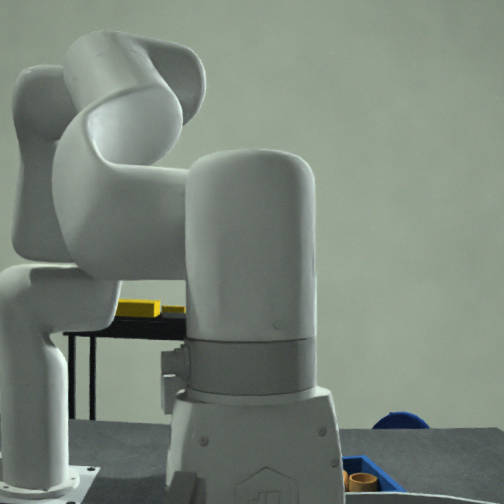

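Scene clock: 385.13 s.
left_arm: end_effector_position=(+0.3094, -0.1987, +0.1095) grip_measured=+0.44 end_effector_quat_wxyz=(+0.028, +0.610, +0.792, -0.003) end_effector_velocity=(-0.002, -0.000, +0.000) end_effector_angular_velocity=(-0.000, -0.000, -0.000) | right_arm: end_effector_position=(+0.3525, -0.4111, +0.2693) grip_measured=+1.00 end_effector_quat_wxyz=(+0.497, -0.495, -0.503, -0.505) end_effector_velocity=(+0.000, -0.000, -0.001) end_effector_angular_velocity=(-0.001, +0.001, -0.000)
Joint positions: left_arm=[-1.088  0.387 -1.282  0.021  0.842 -2.879  0.063] | right_arm=[-0.56   0.323 -1.094  1.076  2.009 -2.497  0.084]
Joint velocities: left_arm=[-0.003 -0.002  0.003  0.    -0.002 -0.003  0.   ] | right_arm=[ 0.     0.001 -0.    -0.001 -0.001  0.     0.   ]
Joint torques (N m, as the arm reports them, + toward a larger angle): left_arm=[  0.28 -34.78 -12.    -1.37  -2.31   0.09] | right_arm=[ -0.63 -27.21 -18.64   1.73   1.88   0.33]
Motor temperatures (°C, as the motors report them): left_arm=[33 41 52 34 40 36] | right_arm=[35 37 48 33 41 36]
Hand target (left_arm): +0.309, -0.199, +0.109; +0.027, +0.610, +0.792, -0.003
Hand target (right_arm): +0.353, -0.411, +0.269; +0.497, -0.495, -0.503, -0.505
Off the commanded pose (left_arm): 0.000 m, 0 deg.
Off the commanded pose (right_arm): 0.000 m, 0 deg.
move: done
camera_calibration (this result's frames):
cam_left_wrist: T_world_to_cam=[[0.968593, 0.247624, 0.0225877, -0.220687], [0.246563, -0.968235, 0.0415743, -0.203449], [0.032165, -0.0346992, -0.99888, 0.226721], [0, 0, 0, 1]] pos_world=[0.256627, -0.134472, 0.23991]
cam_right_wrist: T_world_to_cam=[[0.999815, 0.00971964, 0.0166142, -0.321768], [0.0165608, 0.00554569, -0.999847, 0.335395], [-0.00981029, 0.999937, 0.0053837, 0.540266], [0, 0, 0, 1]] pos_world=[0.321454, -0.538964, 0.337782]

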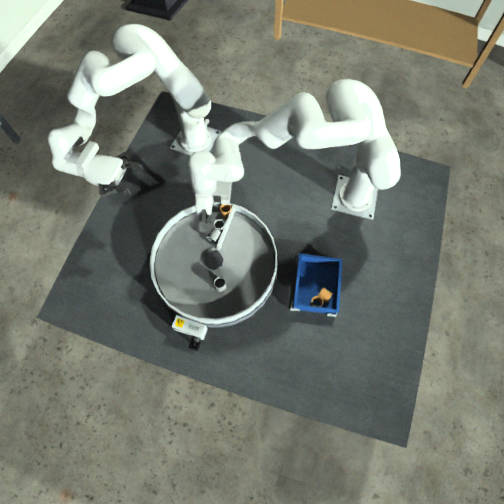

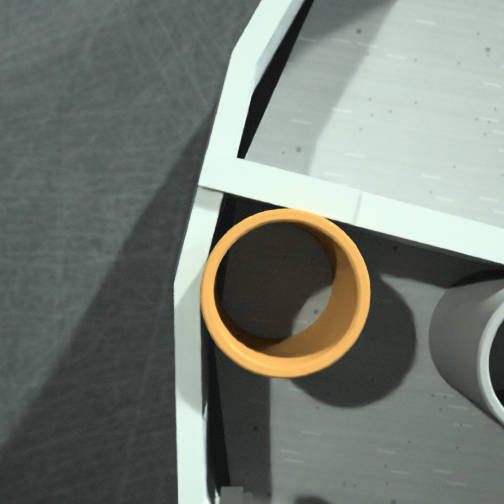

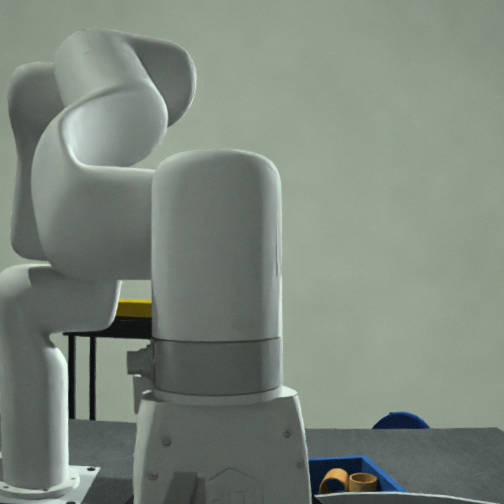

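Scene clock: 386.33 s.
left_arm: end_effector_position=(+0.3001, -0.1613, +0.1098) grip_measured=+0.45 end_effector_quat_wxyz=(+0.030, +0.610, +0.792, -0.004) end_effector_velocity=(+0.000, +0.003, -0.002) end_effector_angular_velocity=(+0.004, +0.002, +0.001) | right_arm: end_effector_position=(+0.3525, -0.4111, +0.2693) grip_measured=+1.00 end_effector_quat_wxyz=(+0.497, -0.495, -0.503, -0.505) end_effector_velocity=(+0.000, +0.000, +0.000) end_effector_angular_velocity=(+0.001, +0.001, -0.001)
Joint positions: left_arm=[-1.066  0.27  -1.111  0.02   0.783 -2.858  0.063] | right_arm=[-0.56   0.323 -1.094  1.076  2.009 -2.497  0.084]
Joint velocities: left_arm=[ 0.003 -0.001  0.006  0.001 -0.001  0.001  0.   ] | right_arm=[-0.    -0.     0.     0.001 -0.     0.002  0.   ]
Joint torques (N m, as the arm reports them, + toward a larger angle): left_arm=[  1.07 -16.4   -4.57  -0.04   0.3    0.25] | right_arm=[ -0.72 -27.35 -18.59   1.62   1.85   0.2 ]
Motor temperatures (°C, as the motors report them): left_arm=[33 41 52 34 40 36] | right_arm=[35 37 48 33 41 36]
Hand target (left_arm): +0.299, -0.160, +0.107; +0.027, +0.610, +0.792, -0.003
Hand target (right_arm): +0.353, -0.411, +0.269; +0.497, -0.495, -0.503, -0.505
Off the commanded pose (left_arm): 0.003 m, 0 deg.
Off the commanded pose (right_arm): 0.000 m, 0 deg.
move: done
camera_calibration (this result's frames):
cam_left_wrist: T_world_to_cam=[[0.968531, 0.247731, 0.0240296, -0.221026], [0.246445, -0.968032, 0.0466804, -0.165427], [0.0348256, -0.0392894, -0.998621, 0.227043], [0, 0, 0, 1]] pos_world=[0.246932, -0.0964631, 0.239764]
cam_right_wrist: T_world_to_cam=[[0.999815, 0.00971953, 0.0166144, -0.321768], [0.016561, 0.00554566, -0.999847, 0.335395], [-0.00981018, 0.999937, 0.00538367, 0.540266], [0, 0, 0, 1]] pos_world=[0.321454, -0.538964, 0.337781]

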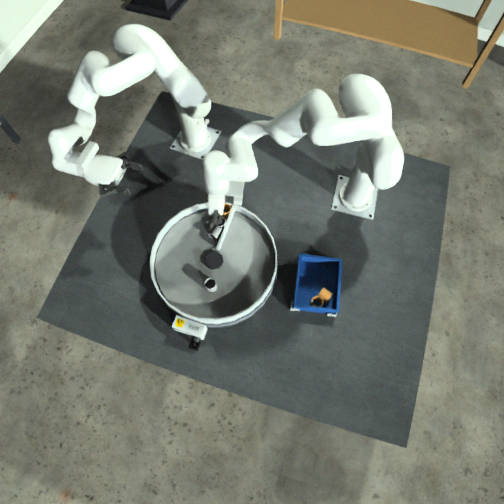

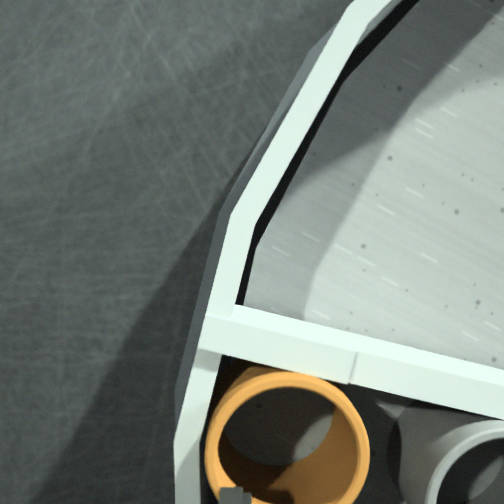

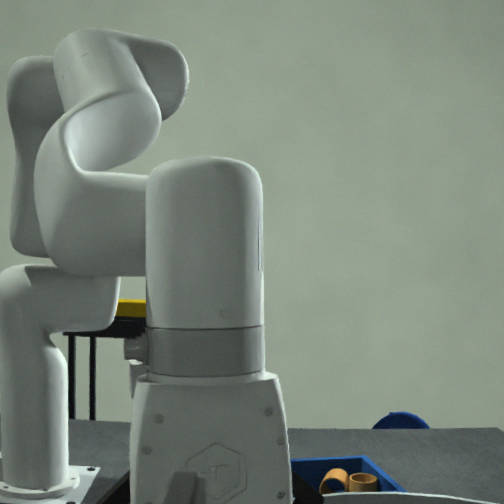

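Scene clock: 386.97 s.
left_arm: end_effector_position=(+0.3010, -0.1626, +0.1123) grip_measured=-1.00 end_effector_quat_wxyz=(+0.032, +0.610, +0.792, -0.004) end_effector_velocity=(+0.006, -0.006, +0.005) end_effector_angular_velocity=(-0.022, -0.014, +0.004) | right_arm: end_effector_position=(+0.3525, -0.4111, +0.2693) grip_measured=+1.00 end_effector_quat_wxyz=(+0.497, -0.495, -0.503, -0.505) end_effector_velocity=(-0.000, -0.000, -0.000) end_effector_angular_velocity=(-0.001, +0.001, +0.001)
Joint positions: left_arm=[-1.066  0.268 -1.115  0.021  0.783 -2.858  0.   ] | right_arm=[-0.56   0.323 -1.094  1.076  2.009 -2.497  0.084]
Joint velocities: left_arm=[ 0.004  0.001 -0.011 -0.    -0.016 -0.001  0.   ] | right_arm=[-0.     0.001 -0.001 -0.002  0.    -0.     0.   ]
Joint torques (N m, as the arm reports them, + toward a larger angle): left_arm=[-0.41 -8.83 -1.45 -1.47  0.83  0.02] | right_arm=[ -0.75 -26.81 -18.65   1.57   1.9    0.32]
Motor temperatures (°C, as the motors report them): left_arm=[33 41 52 34 40 36] | right_arm=[35 37 48 33 41 36]
Hand target (left_arm): +0.300, -0.161, +0.110; +0.030, +0.610, +0.792, -0.004
Hand target (right_arm): +0.353, -0.411, +0.269; +0.497, -0.495, -0.503, -0.505
Off the commanded pose (left_arm): 0.003 m, 0 deg.
Off the commanded pose (right_arm): 0.000 m, 0 deg.
move: done
camera_calibration (this result's frames):
cam_left_wrist: T_world_to_cam=[[0.968487, 0.247719, 0.0258432, -0.22187], [0.246177, -0.967848, 0.0516383, -0.167494], [0.0378041, -0.043649, -0.998331, 0.227843], [0, 0, 0, 1]] pos_world=[0.247498, -0.0972022, 0.241846]
cam_right_wrist: T_world_to_cam=[[0.999815, 0.0097194, 0.0166145, -0.321768], [0.0165611, 0.00554585, -0.999847, 0.335395], [-0.00981006, 0.999937, 0.00538386, 0.540266], [0, 0, 0, 1]] pos_world=[0.321454, -0.538964, 0.337782]

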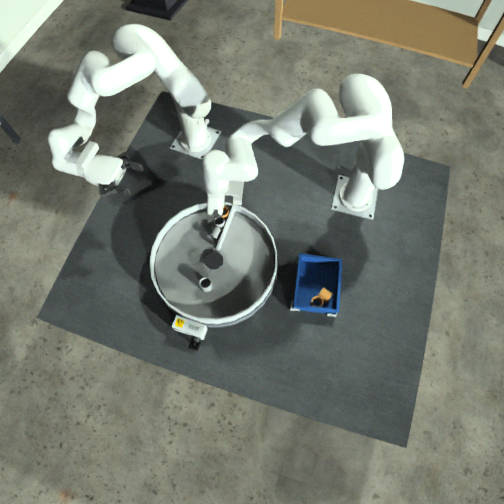

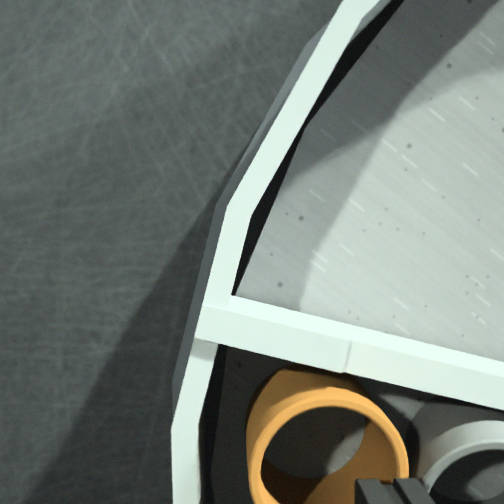

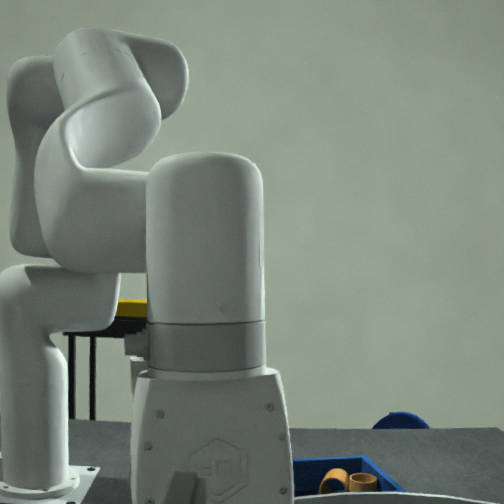

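Scene clock: 388.37 s.
left_arm: end_effector_position=(+0.2955, -0.1565, +0.2312) grip_measured=-1.00 end_effector_quat_wxyz=(+0.032, +0.610, +0.792, -0.004) end_effector_velocity=(+0.000, -0.000, +0.003) end_effector_angular_velocity=(-0.000, +0.001, +0.001) | right_arm: end_effector_position=(+0.3525, -0.4111, +0.2693) grip_measured=+1.00 end_effector_quat_wxyz=(+0.497, -0.495, -0.503, -0.505) end_effector_velocity=(-0.001, +0.000, -0.000) end_effector_angular_velocity=(-0.000, +0.001, +0.002)
Joint positions: left_arm=[-1.07   0.102 -1.258  0.017  1.093 -2.856  0.   ] | right_arm=[-0.56   0.323 -1.094  1.076  2.009 -2.497  0.084]
Joint velocities: left_arm=[ 0.    -0.001 -0.007 -0.001  0.008 -0.001  0.   ] | right_arm=[ 0.     0.    -0.    -0.002  0.001 -0.     0.   ]
Joint torques (N m, as the arm reports them, + toward a larger angle): left_arm=[  0.5  -29.21 -12.53  -0.95  -2.32   0.14] | right_arm=[ -0.65 -27.27 -18.78   1.73   1.93   0.29]
Motor temperatures (°C, as the motors report them): left_arm=[33 41 52 34 40 36] | right_arm=[35 37 48 33 41 36]
Hand target (left_arm): +0.296, -0.157, +0.232; +0.033, +0.610, +0.792, -0.004
Hand target (right_arm): +0.353, -0.411, +0.269; +0.497, -0.495, -0.503, -0.505
Off the commanded pose (left_arm): 0.001 m, 0 deg.
Off the commanded pose (right_arm): 0.000 m, 0 deg.
move: done
camera_calibration (this result's frames):
cam_left_wrist: T_world_to_cam=[[0.968392, 0.248101, 0.025725, -0.220961], [0.246613, -0.967805, 0.0503603, -0.166133], [0.0373913, -0.0424244, -0.9984, 0.347327], [0, 0, 0, 1]] pos_world=[0.241961, -0.0912284, 0.360822]
cam_right_wrist: T_world_to_cam=[[0.999815, 0.00971924, 0.0166148, -0.321768], [0.0165615, 0.00554575, -0.999847, 0.335395], [-0.00980989, 0.999937, 0.00538376, 0.540266], [0, 0, 0, 1]] pos_world=[0.321454, -0.538964, 0.337782]

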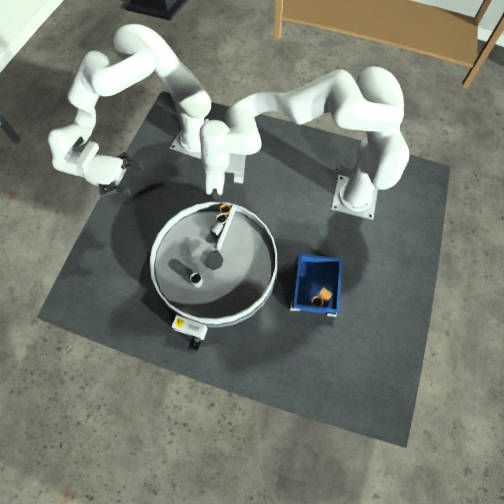

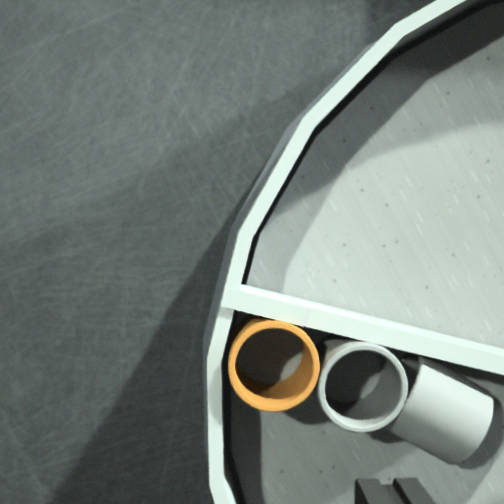

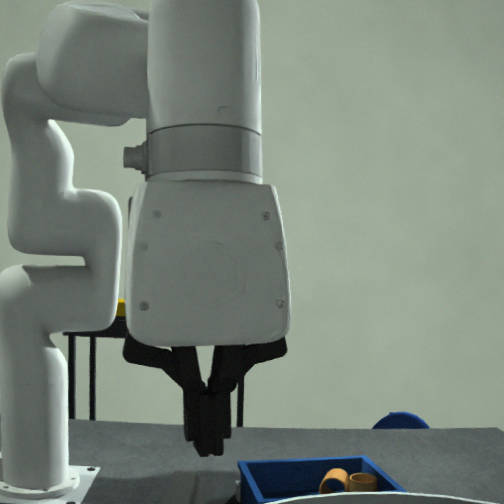

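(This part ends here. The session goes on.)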